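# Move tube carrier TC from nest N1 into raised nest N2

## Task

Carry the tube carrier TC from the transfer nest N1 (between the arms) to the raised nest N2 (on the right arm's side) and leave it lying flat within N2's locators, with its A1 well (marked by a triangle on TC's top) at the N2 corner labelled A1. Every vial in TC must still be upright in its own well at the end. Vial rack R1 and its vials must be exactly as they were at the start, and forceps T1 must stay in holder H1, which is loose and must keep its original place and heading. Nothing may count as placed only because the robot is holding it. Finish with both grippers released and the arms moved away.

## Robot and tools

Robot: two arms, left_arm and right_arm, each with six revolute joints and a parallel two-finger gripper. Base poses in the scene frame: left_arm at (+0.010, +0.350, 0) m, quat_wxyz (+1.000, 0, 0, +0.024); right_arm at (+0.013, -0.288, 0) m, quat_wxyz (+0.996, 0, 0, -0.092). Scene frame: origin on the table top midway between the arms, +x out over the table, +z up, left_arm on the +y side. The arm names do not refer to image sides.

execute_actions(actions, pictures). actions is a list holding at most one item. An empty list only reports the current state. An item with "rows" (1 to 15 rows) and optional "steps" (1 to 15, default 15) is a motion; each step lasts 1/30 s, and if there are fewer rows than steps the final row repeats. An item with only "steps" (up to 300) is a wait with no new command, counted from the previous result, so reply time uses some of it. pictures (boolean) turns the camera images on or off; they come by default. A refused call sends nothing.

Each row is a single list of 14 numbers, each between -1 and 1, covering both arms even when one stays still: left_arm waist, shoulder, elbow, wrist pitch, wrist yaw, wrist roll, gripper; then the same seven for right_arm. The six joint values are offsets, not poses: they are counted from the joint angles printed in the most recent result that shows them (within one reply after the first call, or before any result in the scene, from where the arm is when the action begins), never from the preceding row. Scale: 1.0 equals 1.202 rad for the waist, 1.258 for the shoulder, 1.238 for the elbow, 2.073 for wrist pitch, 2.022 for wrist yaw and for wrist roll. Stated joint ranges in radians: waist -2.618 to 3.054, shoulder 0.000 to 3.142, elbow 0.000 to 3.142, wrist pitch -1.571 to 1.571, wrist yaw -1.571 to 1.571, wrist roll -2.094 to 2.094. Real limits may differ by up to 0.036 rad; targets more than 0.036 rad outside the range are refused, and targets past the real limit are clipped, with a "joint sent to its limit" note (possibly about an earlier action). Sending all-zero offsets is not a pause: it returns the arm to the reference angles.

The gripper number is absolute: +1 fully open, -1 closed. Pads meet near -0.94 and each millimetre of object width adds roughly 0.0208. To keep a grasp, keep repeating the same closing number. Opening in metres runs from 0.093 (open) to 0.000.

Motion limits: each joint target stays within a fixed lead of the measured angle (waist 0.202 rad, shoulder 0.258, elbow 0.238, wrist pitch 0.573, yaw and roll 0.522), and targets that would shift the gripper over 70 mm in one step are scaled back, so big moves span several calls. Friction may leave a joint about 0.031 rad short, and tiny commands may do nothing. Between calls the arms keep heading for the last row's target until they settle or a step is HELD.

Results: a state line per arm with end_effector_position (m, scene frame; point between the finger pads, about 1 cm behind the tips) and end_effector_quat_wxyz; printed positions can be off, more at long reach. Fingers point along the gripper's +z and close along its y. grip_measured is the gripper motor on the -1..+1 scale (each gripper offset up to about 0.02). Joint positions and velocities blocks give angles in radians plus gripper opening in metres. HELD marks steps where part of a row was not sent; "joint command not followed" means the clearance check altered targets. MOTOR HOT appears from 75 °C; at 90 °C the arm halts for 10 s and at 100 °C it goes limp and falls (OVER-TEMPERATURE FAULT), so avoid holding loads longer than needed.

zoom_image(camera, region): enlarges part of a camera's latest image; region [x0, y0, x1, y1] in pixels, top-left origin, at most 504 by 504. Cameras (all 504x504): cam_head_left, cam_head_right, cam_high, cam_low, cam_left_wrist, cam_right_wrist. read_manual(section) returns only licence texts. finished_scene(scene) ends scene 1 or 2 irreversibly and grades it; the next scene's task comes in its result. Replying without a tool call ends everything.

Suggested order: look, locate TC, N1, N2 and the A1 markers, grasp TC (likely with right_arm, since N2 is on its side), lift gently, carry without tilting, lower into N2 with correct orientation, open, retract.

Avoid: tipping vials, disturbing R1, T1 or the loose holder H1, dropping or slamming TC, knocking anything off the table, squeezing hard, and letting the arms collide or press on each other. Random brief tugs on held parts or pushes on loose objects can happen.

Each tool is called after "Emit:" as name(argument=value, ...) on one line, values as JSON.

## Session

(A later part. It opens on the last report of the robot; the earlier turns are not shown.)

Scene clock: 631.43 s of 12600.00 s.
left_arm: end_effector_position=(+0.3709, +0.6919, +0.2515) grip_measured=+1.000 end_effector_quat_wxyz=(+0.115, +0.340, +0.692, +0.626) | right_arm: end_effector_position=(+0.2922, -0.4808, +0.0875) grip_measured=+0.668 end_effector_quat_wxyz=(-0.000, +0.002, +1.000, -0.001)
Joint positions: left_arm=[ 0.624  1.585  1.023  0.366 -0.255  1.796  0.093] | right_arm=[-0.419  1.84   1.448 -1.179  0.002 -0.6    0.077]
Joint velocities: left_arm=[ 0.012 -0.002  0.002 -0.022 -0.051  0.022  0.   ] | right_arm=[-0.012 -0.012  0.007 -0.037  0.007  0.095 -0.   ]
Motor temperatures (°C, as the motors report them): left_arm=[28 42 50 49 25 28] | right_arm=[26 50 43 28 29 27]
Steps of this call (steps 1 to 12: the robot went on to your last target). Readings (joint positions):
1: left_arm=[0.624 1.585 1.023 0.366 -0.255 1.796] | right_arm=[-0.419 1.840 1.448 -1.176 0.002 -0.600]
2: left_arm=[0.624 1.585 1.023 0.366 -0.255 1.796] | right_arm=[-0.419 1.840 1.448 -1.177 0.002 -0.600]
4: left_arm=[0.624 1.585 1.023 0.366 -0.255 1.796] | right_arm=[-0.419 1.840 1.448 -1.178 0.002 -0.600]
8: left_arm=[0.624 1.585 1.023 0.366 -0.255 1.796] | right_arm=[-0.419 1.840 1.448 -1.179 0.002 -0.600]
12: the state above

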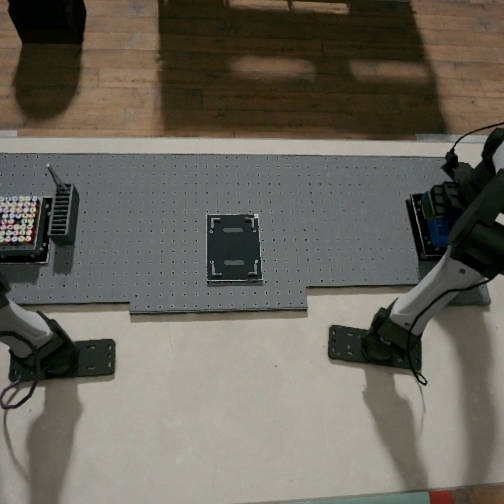

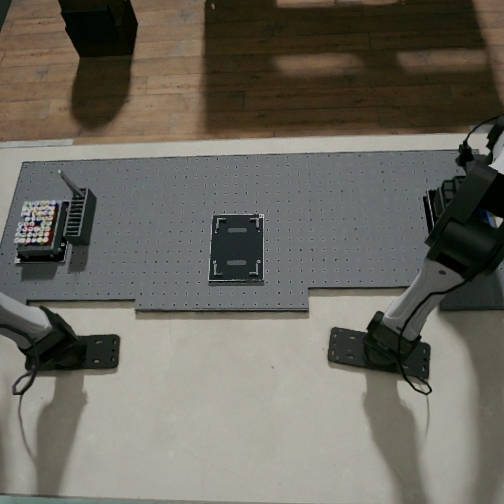

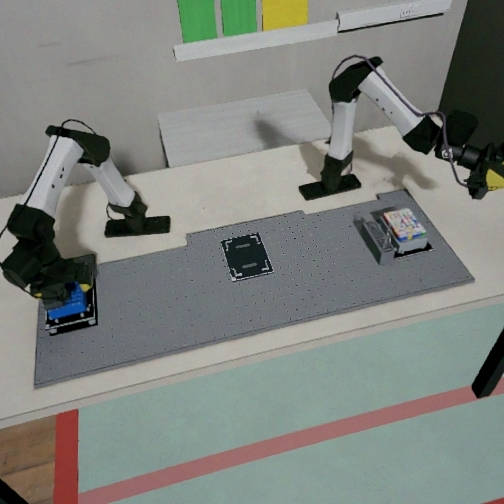

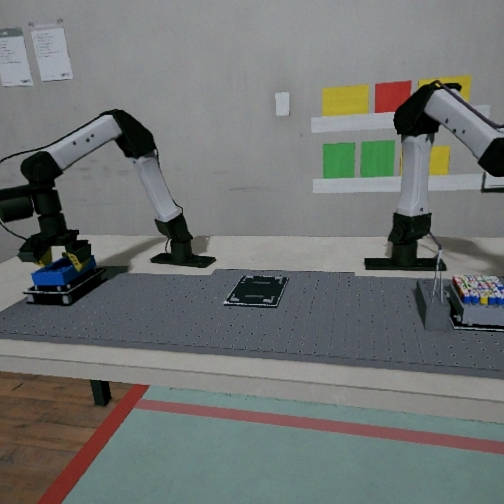

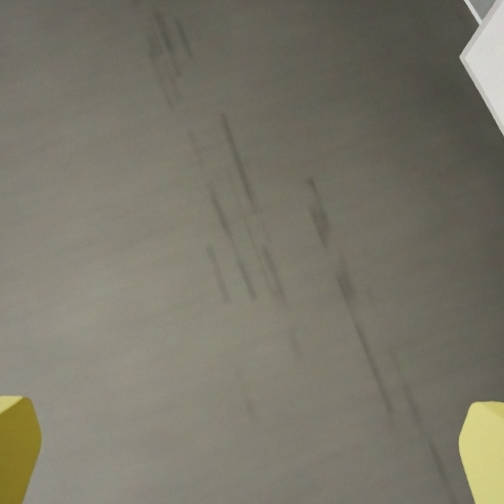

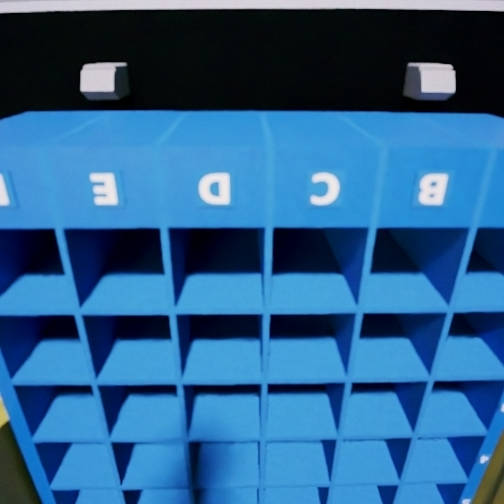

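Emit:
execute_actions(actions=[])

Scene clock: 647.67 s of 12600.00 s.
left_arm: end_effector_position=(+0.3709, +0.6919, +0.2515) grip_measured=+1.000 end_effector_quat_wxyz=(+0.115, +0.340, +0.692, +0.626) | right_arm: end_effector_position=(+0.2922, -0.4808, +0.0875) grip_measured=+0.668 end_effector_quat_wxyz=(-0.000, +0.002, +1.000, -0.001)
Joint positions: left_arm=[ 0.624  1.585  1.023  0.366 -0.255  1.796  0.093] | right_arm=[-0.419  1.84   1.448 -1.179  0.002 -0.6    0.077]
Joint velocities: left_arm=[ 0.002 -0.007  0.007  0.037 -0.007 -0.037  0.   ] | right_arm=[ 0.007  0.007  0.002  0.022  0.007  0.051 -0.001]
Motor temperatures (°C, as the motors report them): left_arm=[28 42 50 49 25 28] | right_arm=[26 50 45 28 29 27]
Steps of this call (steps 1 to 15: the robot went on to your last target; steps 16 to 90: nothing new was sent; then 13.23 s passed at rest). Readings (joint positions):
1: left_arm=[0.624 1.585 1.023 0.366 -0.255 1.796] | right_arm=[-0.419 1.840 1.448 -1.179 0.002 -0.600]
2: left_arm=[0.624 1.585 1.023 0.366 -0.255 1.796] | right_arm=[-0.419 1.840 1.448 -1.179 0.002 -0.600]
4: left_arm=[0.624 1.585 1.023 0.366 -0.255 1.796] | right_arm=[-0.419 1.840 1.448 -1.179 0.002 -0.600]
8: left_arm=[0.624 1.585 1.023 0.366 -0.255 1.796] | right_arm=[-0.419 1.840 1.448 -1.179 0.002 -0.600]
90: the state above
All arms were judged still, so your last target was given up. Only a new action makes them travel on or press farther. Fingers that are still opening or closing keep moving.

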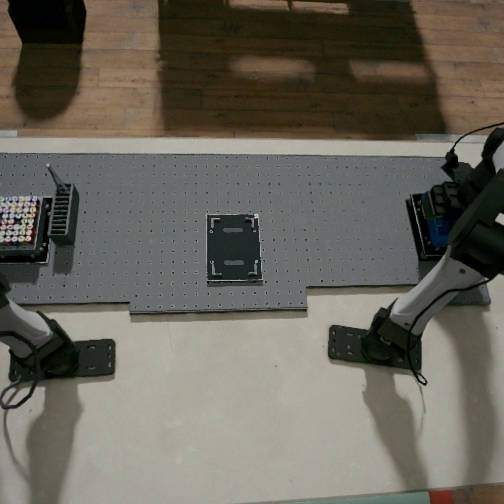

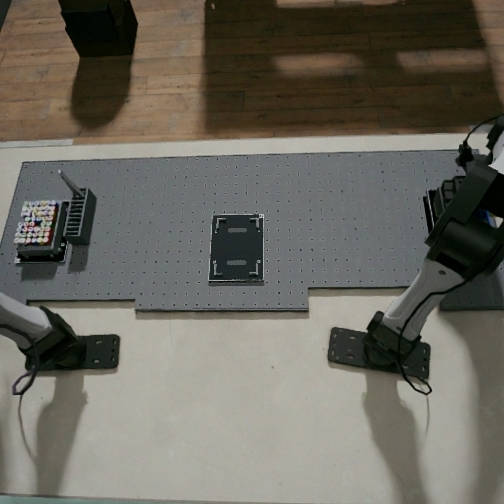

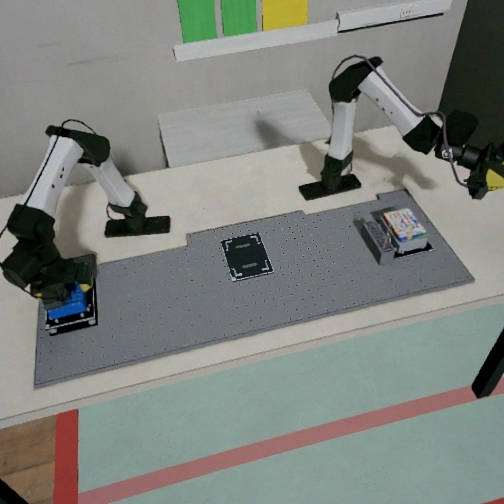

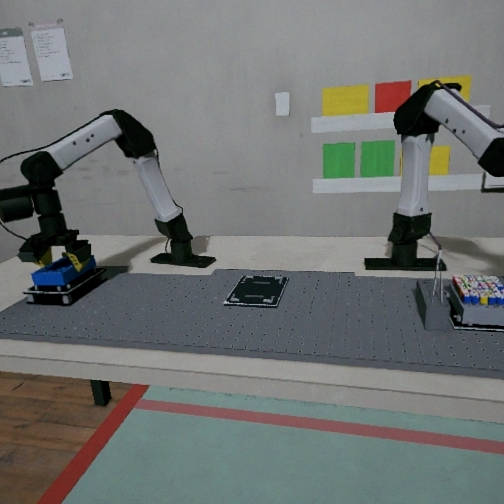

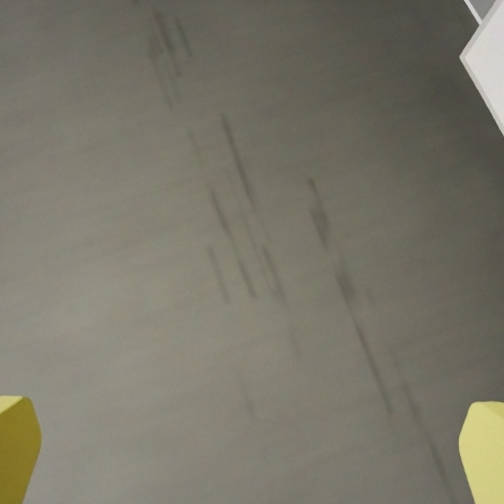

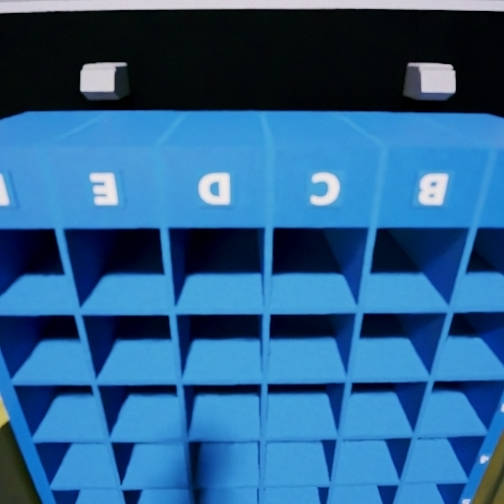

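Emit:
execute_actions(actions=[{"rows": [[0,0,0,0,0,0,1,0,0,-0.014,0.005,0,0,0.64],[0,0,0,0,0,0,1,0,0,-0.014,0.005,0,0,0.64],[0,0,0,0,0,0,1,0,0,-0.020,0.009,0,0,0.64],[0,0,0,0,0,0,1,0,0,-0.020,0.009,0,0,0.64],[0,0,0,0,0,0,1,0,0,-0.025,0.0126,0,0,0.64],[0,0,0,0,0,0,1,0,0,-0.025,0.0126,0,0,0.64],[0,0,0,0,0,0,1,0,0,-0.030,0.016,0,0,0.64],[0,0,0,0,0,0,1,0,0,-0.030,0.016,0,0,0.64],[0,0,0,0,0,0,1,0,0,-0.033,0.018,0,0,0.64],[0,0,0,0,0,0,1,0,0,-0.033,0.018,0,0,0.64]], "steps": 15}])

Scene clock: 653.30 s of 12600.00 s.
left_arm: end_effector_position=(+0.3709, +0.6919, +0.2515) grip_measured=+1.000 end_effector_quat_wxyz=(+0.115, +0.340, +0.692, +0.626) | right_arm: end_effector_position=(+0.2937, -0.4820, +0.0823) grip_measured=+0.668 end_effector_quat_wxyz=(+0.004, +0.001, +1.000, -0.004)
Joint positions: left_arm=[ 0.624  1.585  1.023  0.366 -0.255  1.796  0.093] | right_arm=[-0.419  1.84   1.427 -1.146  0.003 -0.601  0.077]
Joint velocities: left_arm=[-0.002 -0.002 -0.002  0.037  0.022 -0.022  0.   ] | right_arm=[-0.002 -0.002 -0.022 -0.037 -0.007 -0.066 -0.001]
Motor temperatures (°C, as the motors report them): left_arm=[28 42 50 49 25 28] | right_arm=[26 50 45 28 29 27]
Steps of this call (steps 1 to 90: nothing new was sent; then 2.13 s passed at rest; steps 91 to 105: all 15 steps of this action). Readings (joint positions):
91: left_arm=[0.624 1.585 1.023 0.366 -0.255 1.796] | right_arm=[-0.419 1.840 1.448 -1.179 0.002 -0.600]
92: left_arm=[0.624 1.585 1.023 0.366 -0.255 1.796] | right_arm=[-0.419 1.840 1.448 -1.179 0.002 -0.600]
94: left_arm=[0.624 1.585 1.023 0.366 -0.255 1.796] | right_arm=[-0.419 1.840 1.445 -1.175 0.002 -0.600]
98: left_arm=[0.624 1.585 1.023 0.366 -0.255 1.796] | right_arm=[-0.419 1.840 1.435 -1.157 0.001 -0.600]
105: the state above

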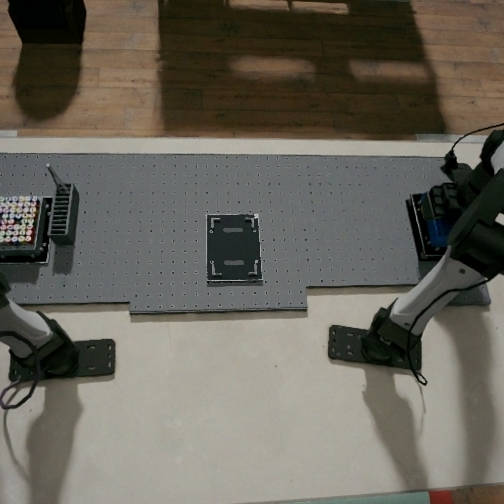

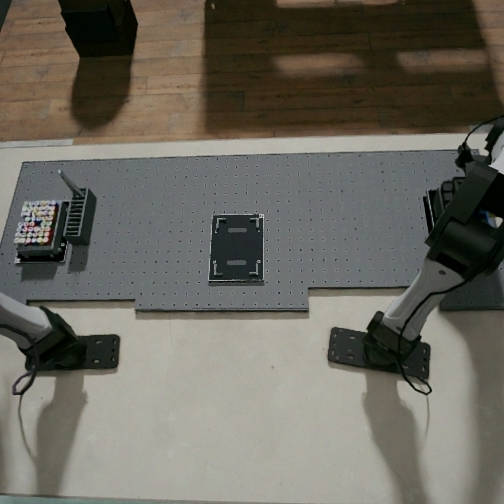

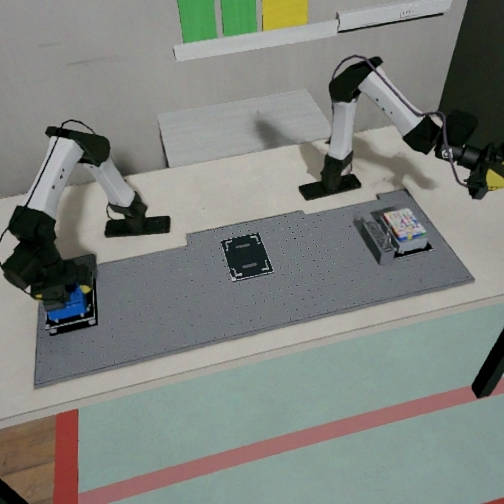

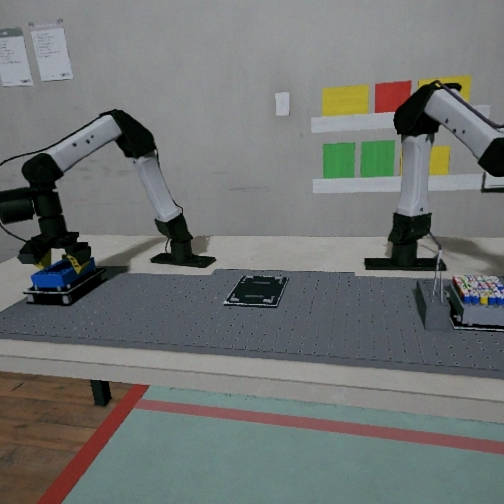

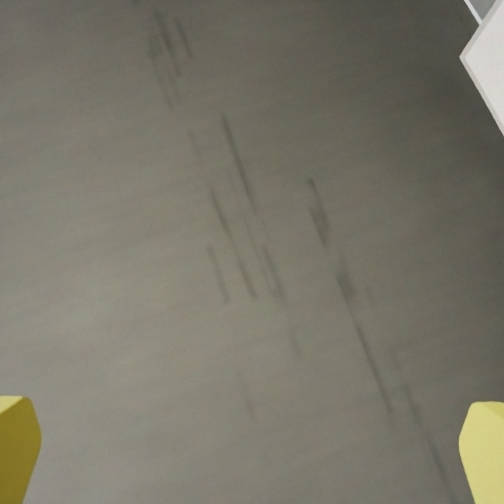

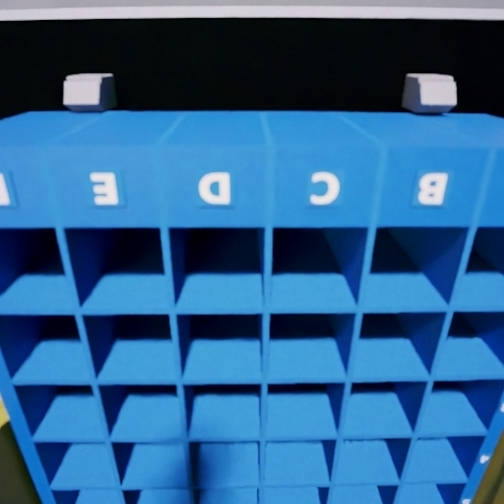

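Emit:
execute_actions(actions=[{"rows": [[0,0,0,0,0,0,1,0,0,0,-0.006,0,0,0.64],[0,0,0,0,0,0,1,0,0,0,-0.009,0,0,0.64],[0,0,0,0,0,0,1,0,0,0,-0.012,0,0,0.64]], "steps": 12}])

Scene clock: 697.13 s of 12600.00 s.
left_arm: end_effector_position=(+0.3709, +0.6919, +0.2515) grip_measured=+1.000 end_effector_quat_wxyz=(+0.115, +0.340, +0.692, +0.626) | right_arm: end_effector_position=(+0.2937, -0.4820, +0.0823) grip_measured=+0.668 end_effector_quat_wxyz=(+0.004, +0.001, +1.000, -0.004)
Joint positions: left_arm=[ 0.624  1.585  1.023  0.366 -0.255  1.796  0.093] | right_arm=[-0.419  1.84   1.427 -1.146  0.003 -0.601  0.077]
Joint velocities: left_arm=[ 0.012 -0.002 -0.017 -0.007  0.007 -0.022  0.   ] | right_arm=[-0.002  0.012  0.012 -0.037  0.022  0.081  0.   ]
Motor temperatures (°C, as the motors report them): left_arm=[28 43 50 50 25 28] | right_arm=[26 50 43 28 29 27]
Steps of this call (steps 1 to 15: the robot went on to your last target; steps 16 to 90: nothing new was sent; then 40.43 s passed at rest; steps 91 to 102: all 12 steps of this action). Readings (joint positions):
91: left_arm=[0.624 1.585 1.023 0.366 -0.255 1.796] | right_arm=[-0.419 1.840 1.427 -1.146 0.003 -0.601]
92: left_arm=[0.624 1.585 1.023 0.366 -0.255 1.796] | right_arm=[-0.419 1.840 1.427 -1.146 0.003 -0.601]
94: left_arm=[0.624 1.585 1.023 0.366 -0.255 1.796] | right_arm=[-0.419 1.840 1.427 -1.146 0.003 -0.601]
98: left_arm=[0.624 1.585 1.023 0.366 -0.255 1.796] | right_arm=[-0.419 1.840 1.427 -1.146 0.003 -0.601]
102: the state above

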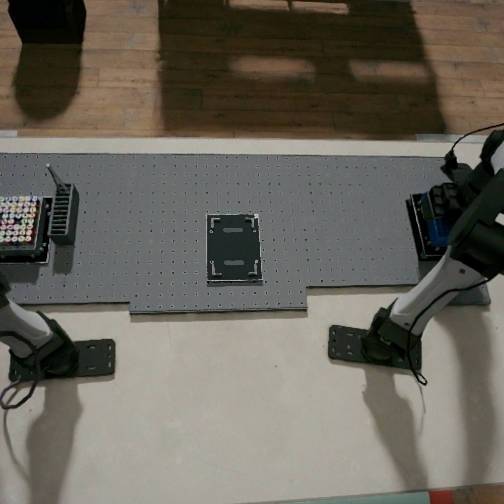

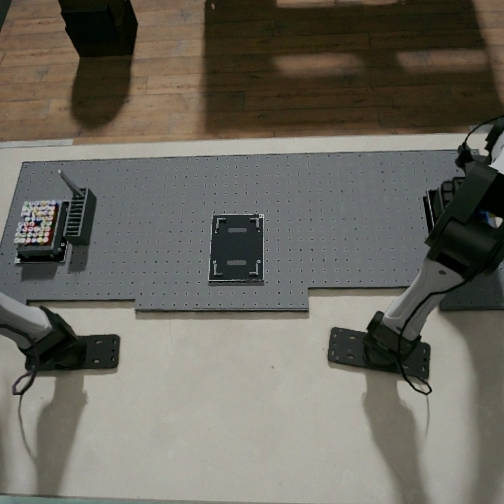

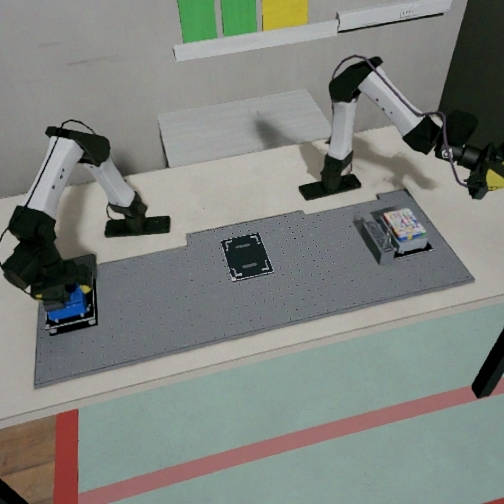

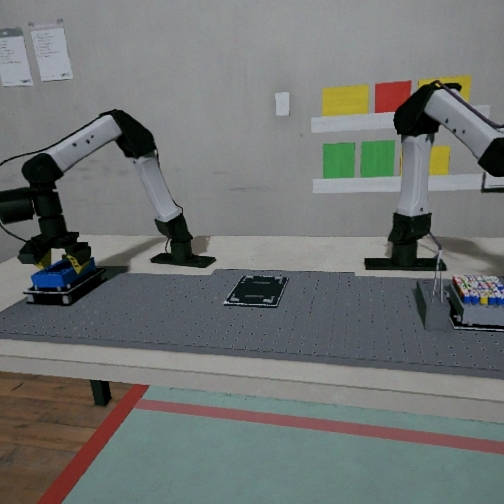

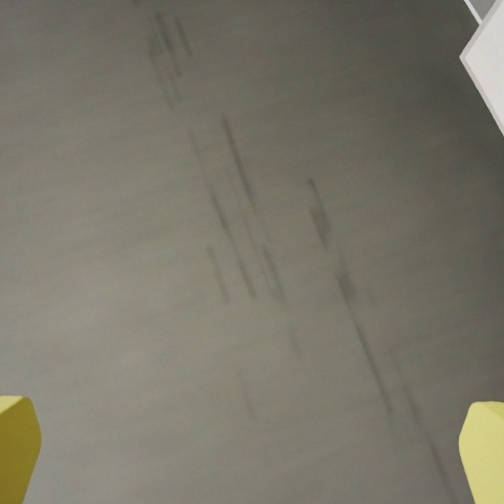

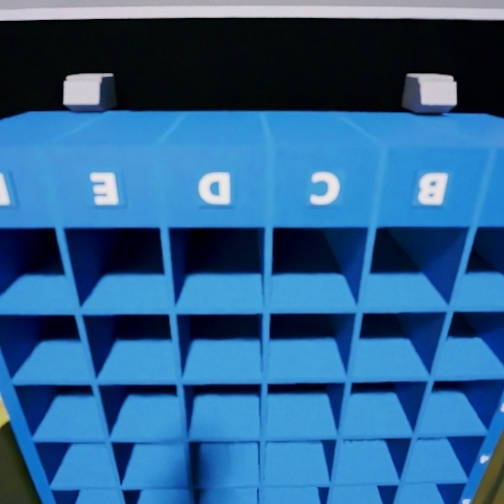

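Emit:
execute_actions(actions=[{"rows": [[0,0,0,0,0,0,1,0,0,0,-0.012,0,0,0.64],[0,0,0,0,0,0,1,0,0,0,-0.016,0,0,0.64],[0,0,0,0,0,0,1,0,0,0,-0.019,0,0,0.64]], "steps": 12}], pictures=false)

Scene clock: 702.07 s of 12600.00 s.
left_arm: end_effector_position=(+0.3709, +0.6919, +0.2515) grip_measured=+1.000 end_effector_quat_wxyz=(+0.115, +0.340, +0.692, +0.626) | right_arm: end_effector_position=(+0.2935, -0.4819, +0.0823) grip_measured=+0.668 end_effector_quat_wxyz=(+0.004, +0.001, +1.000, -0.004)
Joint positions: left_arm=[ 0.624  1.585  1.023  0.366 -0.255  1.796  0.093] | right_arm=[-0.419  1.84   1.427 -1.147  0.003 -0.601  0.077]
Joint velocities: left_arm=[ 0.012  0.002  0.002 -0.037 -0.007 -0.11   0.   ] | right_arm=[-0.007 -0.017  0.012  0.037 -0.037  0.022 -0.001]
Motor temperatures (°C, as the motors report them): left_arm=[28 43 50 50 25 28] | right_arm=[26 50 44 28 29 27]
Steps of this call (steps 1 to 15: the robot went on to your last target; steps 16 to 90: nothing new was sent; then 1.53 s passed at rest; steps 91 to 102: all 12 steps of this action). Readings (joint positions):
91: left_arm=[0.624 1.585 1.023 0.366 -0.255 1.796] | right_arm=[-0.419 1.840 1.427 -1.146 0.003 -0.601]
92: left_arm=[0.624 1.585 1.023 0.366 -0.255 1.796] | right_arm=[-0.419 1.840 1.427 -1.147 0.003 -0.601]
94: left_arm=[0.624 1.585 1.023 0.366 -0.255 1.796] | right_arm=[-0.419 1.840 1.427 -1.147 0.003 -0.601]
98: left_arm=[0.624 1.585 1.023 0.366 -0.255 1.796] | right_arm=[-0.419 1.840 1.427 -1.147 0.003 -0.601]
102: the state above

Emit:
execute_actions(actions=[{"rows": [[0,0,0,0,0,0,1,0,0,0.02,-0.008,0,0,0.64],[0,0,0,0,0,0,1,0,0,0.026,-0.014,0,0,0.64],[0,0,0,0,0,0,1,0,0,0.030,-0.020,0,0,0.64],[0,0,0,0,0,0,1,0,0,0.030,-0.024,0,0,0.64]], "steps": 14}])

Scene clock: 707.20 s of 12600.00 s.
left_arm: end_effector_position=(+0.3709, +0.6919, +0.2515) grip_measured=+1.000 end_effector_quat_wxyz=(+0.115, +0.340, +0.692, +0.626) | right_arm: end_effector_position=(+0.2926, -0.4812, +0.0862) grip_measured=+0.668 end_effector_quat_wxyz=(+0.001, +0.001, +1.000, -0.002)
Joint positions: left_arm=[ 0.624  1.585  1.023  0.366 -0.255  1.796  0.093] | right_arm=[-0.419  1.84   1.443 -1.17   0.003 -0.601  0.077]
Joint velocities: left_arm=[ 0.002  0.007 -0.002  0.037 -0.081  0.007  0.   ] | right_arm=[ 0.002  0.007 -0.007  0.022 -0.11  -0.022 -0.   ]
Motor temperatures (°C, as the motors report them): left_arm=[28 43 51 50 25 28] | right_arm=[26 50 44 28 29 27]
Steps of this call (steps 1 to 15: the robot went on to your last target; steps 16 to 90: nothing new was sent; then 1.67 s passed at rest; steps 91 to 104: all 14 steps of this action). Readings (joint positions):
91: left_arm=[0.624 1.585 1.023 0.366 -0.255 1.796] | right_arm=[-0.419 1.840 1.428 -1.147 0.003 -0.601]
92: left_arm=[0.624 1.585 1.023 0.366 -0.255 1.796] | right_arm=[-0.419 1.840 1.430 -1.149 0.003 -0.601]
94: left_arm=[0.624 1.585 1.023 0.366 -0.255 1.796] | right_arm=[-0.419 1.840 1.437 -1.158 0.003 -0.601]
98: left_arm=[0.624 1.585 1.023 0.366 -0.255 1.796] | right_arm=[-0.419 1.840 1.443 -1.170 0.003 -0.601]
104: the state above

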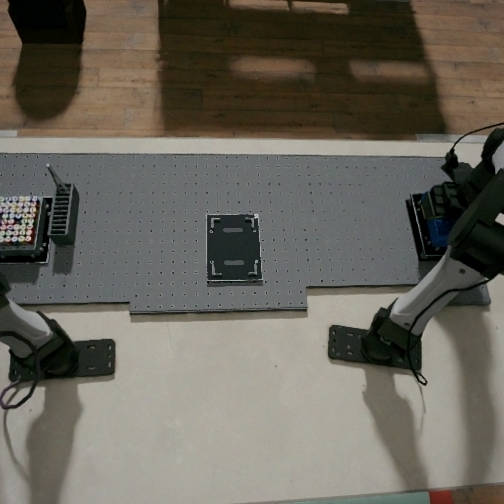

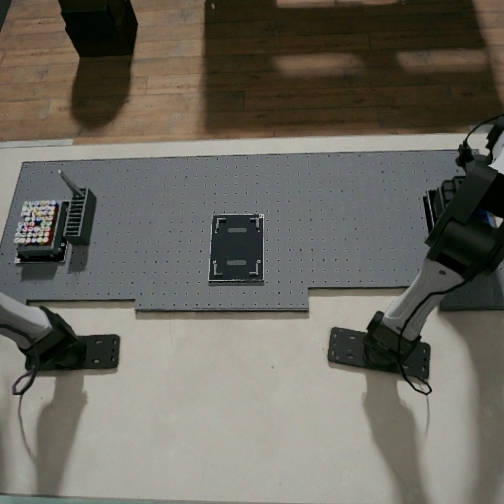

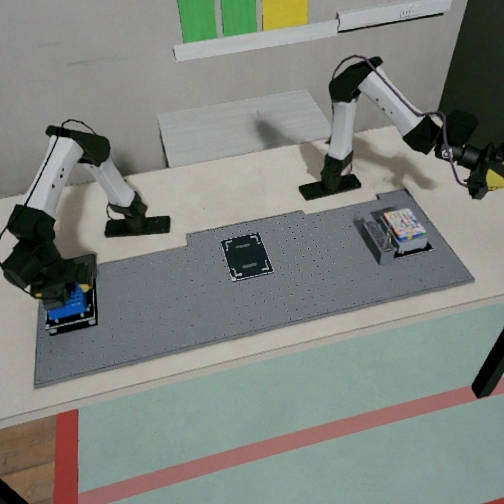

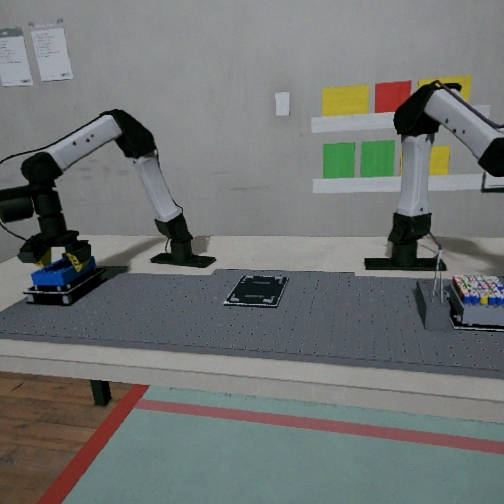

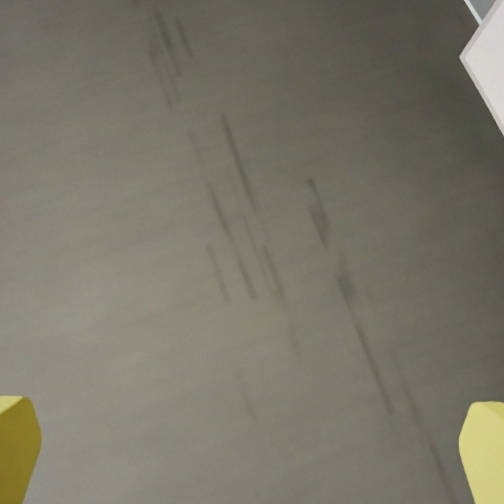

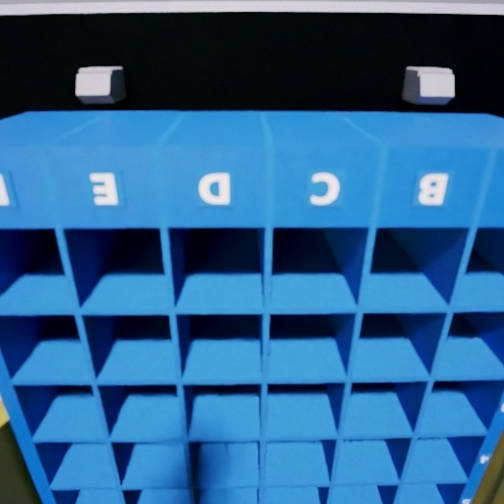

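Emit:
execute_actions(actions=[{"rows": [[0,0,0,0,0,0,1,0,0,-0.016,0,0,0,0.64],[0,0,0,0,0,0,1,0,0,-0.018,0,0,0,0.64],[0,0,0,0,0,0,1,0,0,-0.020,0.001,0,0,0.64],[0,0,0,0,0,0,1,0,0,-0.021,0.002,0,0,0.64],[0,0,0,0,0,0,1,0,0,-0.022,0.003,0,0,0.64],[0,0,0,0,0,0,1,0,0,-0.023,0.003,0,0,0.64],[0,0,0,0,0,0,1,0,0,-0.024,0.004,0,0,0.64],[0,0,0,0,0,0,1,0,0,-0.024,0.004,0,0,0.64]], "steps": 15}])

Scene clock: 745.70 s of 12600.00 s.
left_arm: end_effector_position=(+0.3709, +0.6919, +0.2515) grip_measured=+1.000 end_effector_quat_wxyz=(+0.115, +0.340, +0.692, +0.626) | right_arm: end_effector_position=(+0.2935, -0.4815, +0.0835) grip_measured=+0.668 end_effector_quat_wxyz=(+0.003, +0.001, +1.000, -0.003)
Joint positions: left_arm=[ 0.624  1.585  1.023  0.366 -0.255  1.796  0.093] | right_arm=[-0.419  1.84   1.432 -1.154  0.001 -0.601  0.077]
Joint velocities: left_arm=[ 0.002 -0.002  0.002 -0.022 -0.037 -0.037  0.   ] | right_arm=[ 0.002 -0.002  0.007 -0.037  0.022 -0.022 -0.001]
Motor temperatures (°C, as the motors report them): left_arm=[28 43 51 50 25 28] | right_arm=[26 50 47 28 29 27]
Steps of this call (steps 1 to 15: the robot went on to your last target; steps 16 to 90: nothing new was sent; then 35.00 s passed at rest; steps 91 to 105: all 15 steps of this action). Readings (joint positions):
91: left_arm=[0.624 1.585 1.023 0.366 -0.255 1.796] | right_arm=[-0.419 1.840 1.443 -1.170 0.003 -0.601]
92: left_arm=[0.624 1.585 1.023 0.366 -0.255 1.796] | right_arm=[-0.419 1.840 1.443 -1.170 0.003 -0.601]
94: left_arm=[0.624 1.585 1.023 0.366 -0.255 1.796] | right_arm=[-0.419 1.840 1.442 -1.169 0.003 -0.601]
98: left_arm=[0.624 1.585 1.023 0.366 -0.255 1.796] | right_arm=[-0.419 1.840 1.436 -1.160 0.002 -0.601]
105: the state above

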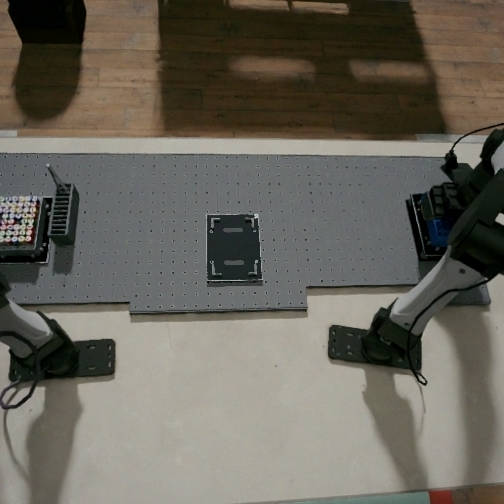

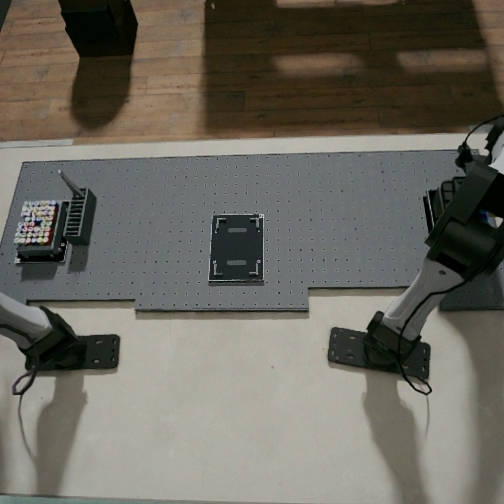

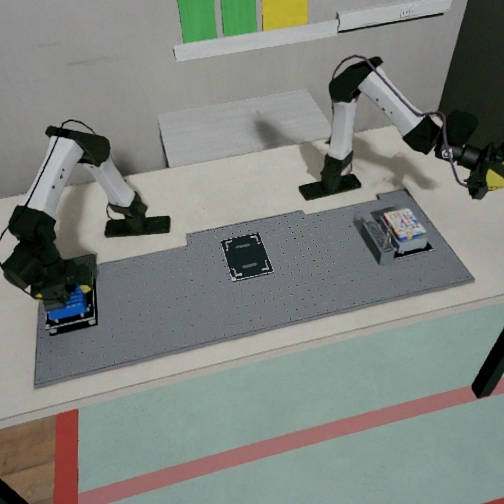

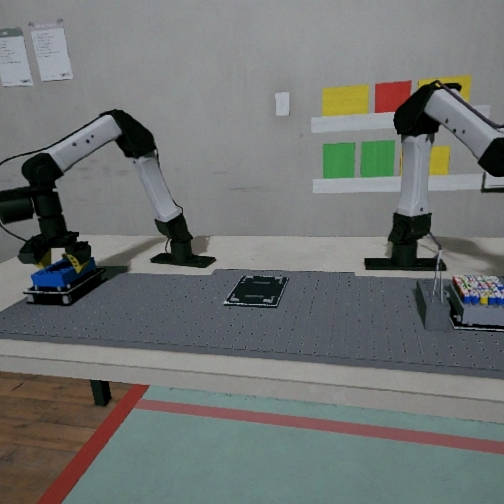

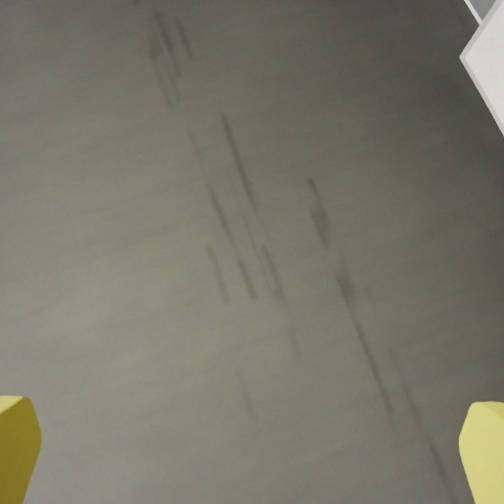

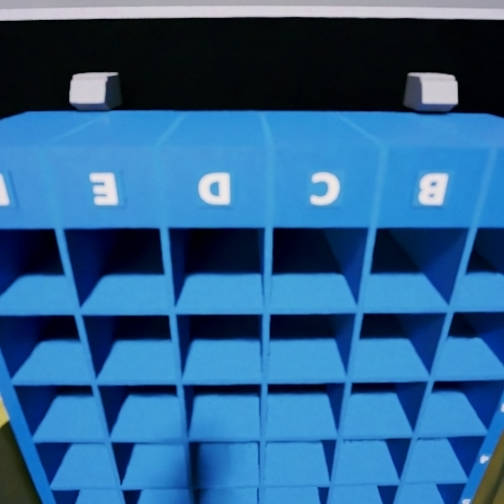

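Emit:
execute_actions(actions=[{"rows": [[0,0,0,0,0,0,1,0,0,0.018,-0.010,0,0,0.64],[0,0,0,0,0,0,1,0,0,0.022,-0.016,0,0,0.64],[0,0,0,0,0,0,1,0,0,0.025,-0.021,0,0,0.64],[0,0,0,0,0,0,1,0,0,0.025,-0.025,0,0,0.64]], "steps": 14}], pictures=false)

Scene clock: 761.83 s of 12600.00 s.
left_arm: end_effector_position=(+0.3709, +0.6919, +0.2515) grip_measured=+1.000 end_effector_quat_wxyz=(+0.115, +0.340, +0.692, +0.626) | right_arm: end_effector_position=(+0.2925, -0.4808, +0.0863) grip_measured=+0.668 end_effector_quat_wxyz=(+0.001, +0.001, +1.000, -0.001)
Joint positions: left_arm=[ 0.624  1.585  1.023  0.366 -0.255  1.796  0.093] | right_arm=[-0.419  1.84   1.444 -1.172  0.001 -0.601  0.077]
Joint velocities: left_arm=[-0.022  0.007 -0.007 -0.022 -0.022 -0.022  0.   ] | right_arm=[ 0.007 -0.002 -0.002  0.066  0.051 -0.037  0.   ]
Motor temperatures (°C, as the motors report them): left_arm=[28 43 51 50 25 28] | right_arm=[26 50 46 28 29 27]
Steps of this call (steps 1 to 15: the robot went on to your last target; steps 16 to 90: nothing new was sent; then 12.67 s passed at rest; steps 91 to 104: all 14 steps of this action). Readings (joint positions):
91: left_arm=[0.624 1.585 1.023 0.366 -0.255 1.796] | right_arm=[-0.419 1.840 1.432 -1.154 0.001 -0.601]
92: left_arm=[0.624 1.585 1.023 0.366 -0.255 1.796] | right_arm=[-0.419 1.840 1.433 -1.154 0.001 -0.601]
94: left_arm=[0.624 1.585 1.023 0.366 -0.255 1.796] | right_arm=[-0.419 1.840 1.438 -1.160 0.001 -0.601]
98: left_arm=[0.624 1.585 1.023 0.366 -0.255 1.796] | right_arm=[-0.419 1.840 1.443 -1.171 0.001 -0.601]
104: the state above

Emit:
execute_actions(actions=[{"rows": [[0,0,0,0,0,0,1,0.008,0,0,0,0,0,0.64],[0,0,0,0,0,0,1,0.0095,0,0,0,0,0,0.64],[0,0,0,0,0,0,1,0.011,0,0,0,0,0,0.64]], "steps": 12}])

Scene clock: 785.40 s of 12600.00 s.
left_arm: end_effector_position=(+0.3709, +0.6919, +0.2515) grip_measured=+1.000 end_effector_quat_wxyz=(+0.115, +0.340, +0.692, +0.626) | right_arm: end_effector_position=(+0.2937, -0.4793, +0.0863) grip_measured=+0.668 end_effector_quat_wxyz=(+0.001, -0.002, +1.000, -0.001)
Joint positions: left_arm=[ 0.624  1.585  1.023  0.366 -0.255  1.796  0.093] | right_arm=[-0.413  1.84   1.444 -1.172  0.001 -0.601  0.077]
Joint velocities: left_arm=[-0.022  0.012  0.032 -0.051 -0.007 -0.037  0.   ] | right_arm=[-0.012 -0.007 -0.007 -0.007 -0.081 -0.066  0.   ]
Motor temperatures (°C, as the motors report them): left_arm=[28 43 51 50 25 28] | right_arm=[26 50 47 28 29 27]
Steps of this call (steps 1 to 15: the robot went on to your last target; steps 16 to 90: nothing new was sent; then 20.17 s passed at rest; steps 91 to 102: all 12 steps of this action). Readings (joint positions):
91: left_arm=[0.624 1.585 1.023 0.366 -0.255 1.796] | right_arm=[-0.419 1.840 1.444 -1.172 0.001 -0.601]
92: left_arm=[0.624 1.585 1.023 0.366 -0.255 1.796] | right_arm=[-0.419 1.840 1.444 -1.172 0.001 -0.601]
94: left_arm=[0.624 1.585 1.023 0.366 -0.255 1.796] | right_arm=[-0.416 1.840 1.444 -1.172 0.001 -0.601]
98: left_arm=[0.624 1.585 1.023 0.366 -0.255 1.796] | right_arm=[-0.413 1.840 1.444 -1.172 0.001 -0.601]
102: the state above

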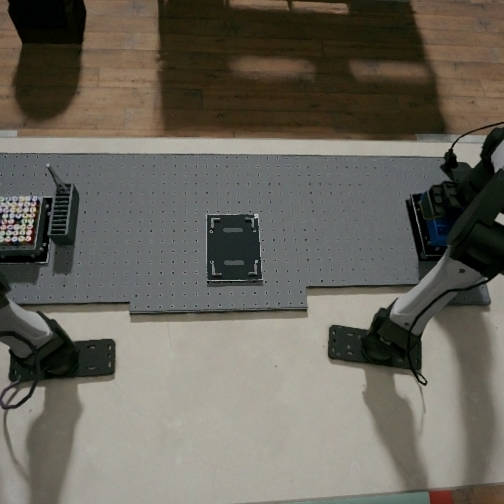

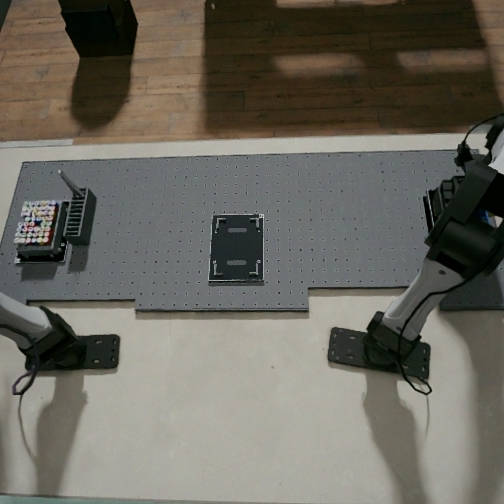

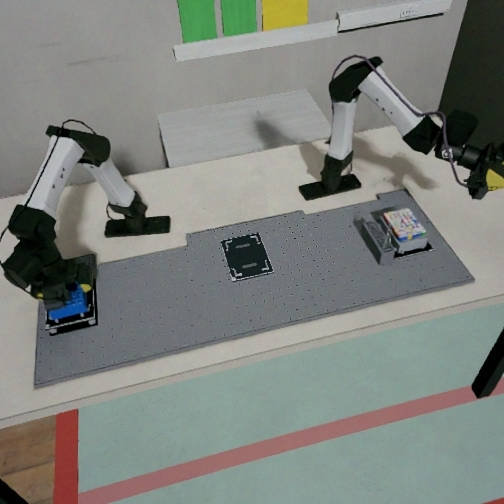

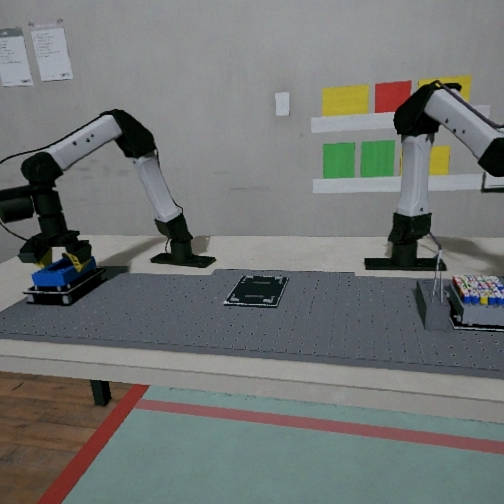

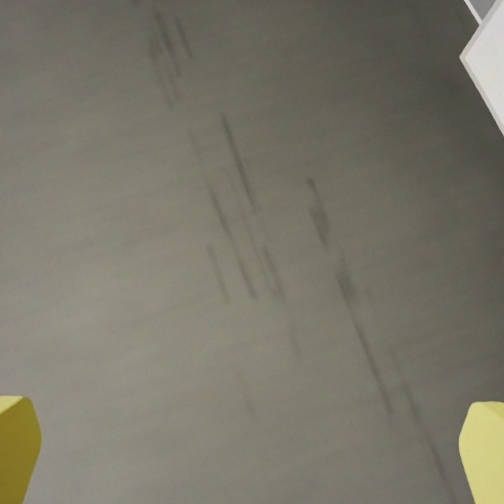

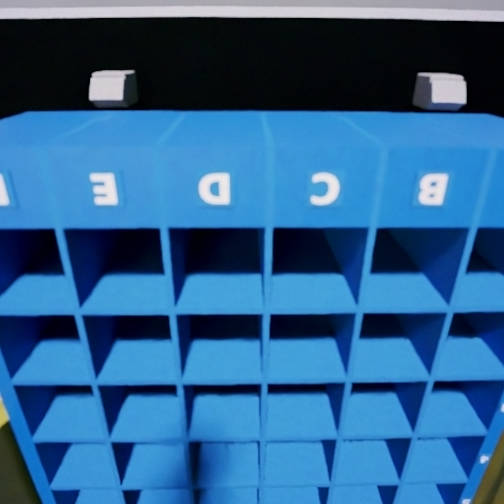

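Emit:
execute_actions(actions=[{"rows": [[0,0,0,0,0,0,1,-0.008,0,0,0,0,0,0.64],[0,0,0,0,0,0,1,-0.0095,0,0,0,0,0,0.64]], "steps": 12}])

Scene clock: 805.80 s of 12600.00 s.
left_arm: end_effector_position=(+0.3709, +0.6919, +0.2515) grip_measured=+1.000 end_effector_quat_wxyz=(+0.115, +0.340, +0.692, +0.626) | right_arm: end_effector_position=(+0.2937, -0.4793, +0.0863) grip_measured=+0.668 end_effector_quat_wxyz=(+0.001, -0.002, +1.000, -0.001)
Joint positions: left_arm=[ 0.624  1.585  1.023  0.366 -0.255  1.796  0.093] | right_arm=[-0.413  1.84   1.444 -1.172  0.001 -0.601  0.077]
Joint velocities: left_arm=[-0.007  0.002 -0.002  0.007  0.022  0.022  0.   ] | right_arm=[ 0.007 -0.012 -0.032 -0.037  0.022 -0.081 -0.001]
Motor temperatures (°C, as the motors report them): left_arm=[28 43 51 50 25 28] | right_arm=[26 50 46 28 29 27]
Steps of this call (steps 1 to 15: the robot went on to your last target; steps 16 to 90: nothing new was sent; then 17.00 s passed at rest; steps 91 to 102: all 12 steps of this action). Readings (joint positions):
91: left_arm=[0.624 1.585 1.023 0.366 -0.255 1.796] | right_arm=[-0.413 1.840 1.444 -1.172 0.001 -0.601]
92: left_arm=[0.624 1.585 1.023 0.366 -0.255 1.796] | right_arm=[-0.413 1.840 1.444 -1.172 0.001 -0.601]
94: left_arm=[0.624 1.585 1.023 0.366 -0.255 1.796] | right_arm=[-0.413 1.840 1.444 -1.172 0.001 -0.601]
98: left_arm=[0.624 1.585 1.023 0.366 -0.255 1.796] | right_arm=[-0.413 1.840 1.444 -1.172 0.001 -0.601]
102: the state above

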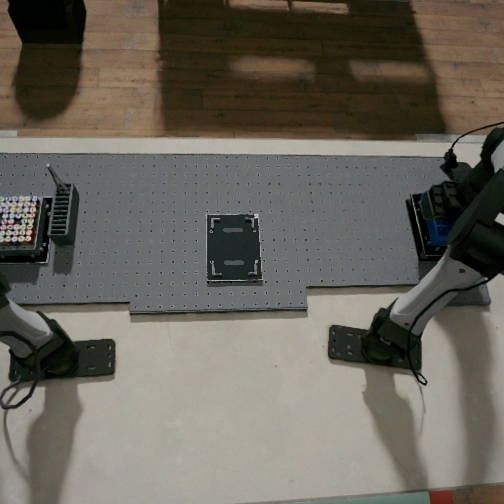

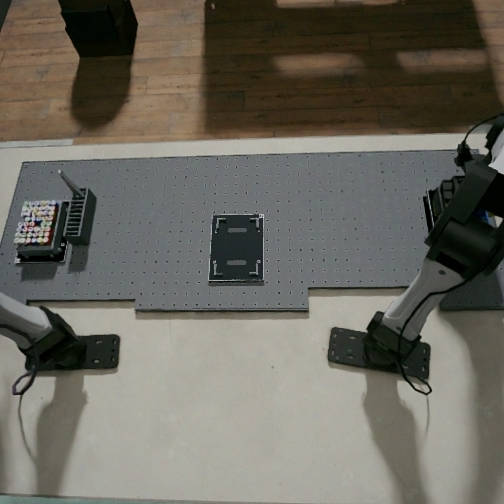

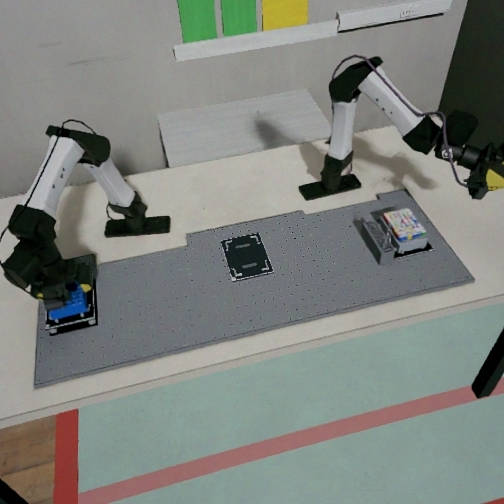

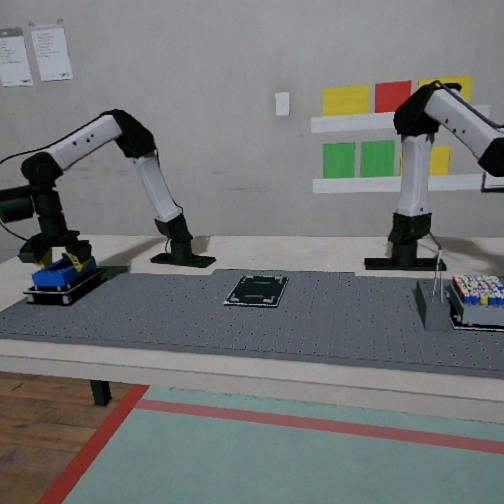

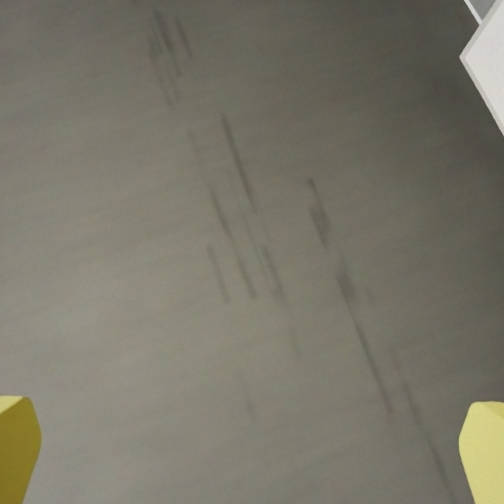

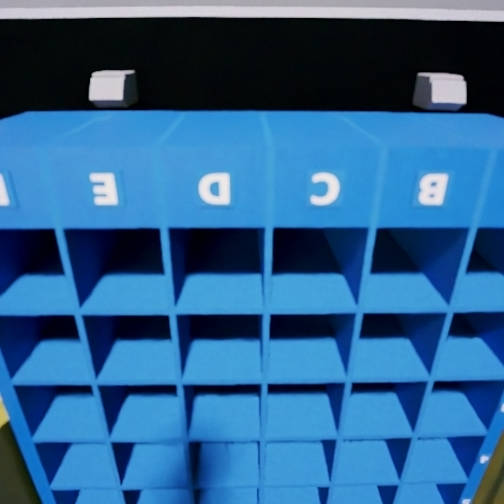

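Emit:
execute_actions(actions=[{"rows": [[0,0,0,0,0,0,1,-0.0095,0,0,0,0,0,0.64],[0,0,0,0,0,0,1,-0.0105,0,0,0,0,0,0.64]], "steps": 12}], pictures=false)

Scene clock: 810.03 s of 12600.00 s.
left_arm: end_effector_position=(+0.3709, +0.6919, +0.2515) grip_measured=+1.000 end_effector_quat_wxyz=(+0.115, +0.340, +0.692, +0.626) | right_arm: end_effector_position=(+0.2928, -0.4805, +0.0863) grip_measured=+0.668 end_effector_quat_wxyz=(+0.001, +0.000, +1.000, -0.001)
Joint positions: left_arm=[ 0.624  1.585  1.023  0.366 -0.255  1.796  0.093] | right_arm=[-0.418  1.84   1.444 -1.172  0.001 -0.601  0.077]
Joint velocities: left_arm=[-0.007 -0.002 -0.002  0.066 -0.007  0.022  0.   ] | right_arm=[-0.002  0.007 -0.007 -0.066 -0.007 -0.066 -0.   ]
Motor temperatures (°C, as the motors report them): left_arm=[28 43 51 50 25 28] | right_arm=[26 50 46 28 29 27]
Steps of this call (steps 1 to 15: the robot went on to your last target; steps 16 to 90: nothing new was sent; then 0.83 s passed at rest; steps 91 to 102: all 12 steps of this action). Readings (joint positions):
91: left_arm=[0.624 1.585 1.023 0.366 -0.255 1.796] | right_arm=[-0.413 1.840 1.444 -1.172 0.001 -0.601]
92: left_arm=[0.624 1.585 1.023 0.366 -0.255 1.796] | right_arm=[-0.414 1.840 1.444 -1.172 0.001 -0.601]
94: left_arm=[0.624 1.585 1.023 0.366 -0.255 1.796] | right_arm=[-0.416 1.840 1.444 -1.172 0.001 -0.601]
98: left_arm=[0.624 1.585 1.023 0.366 -0.255 1.796] | right_arm=[-0.418 1.840 1.444 -1.172 0.001 -0.601]
102: the state above


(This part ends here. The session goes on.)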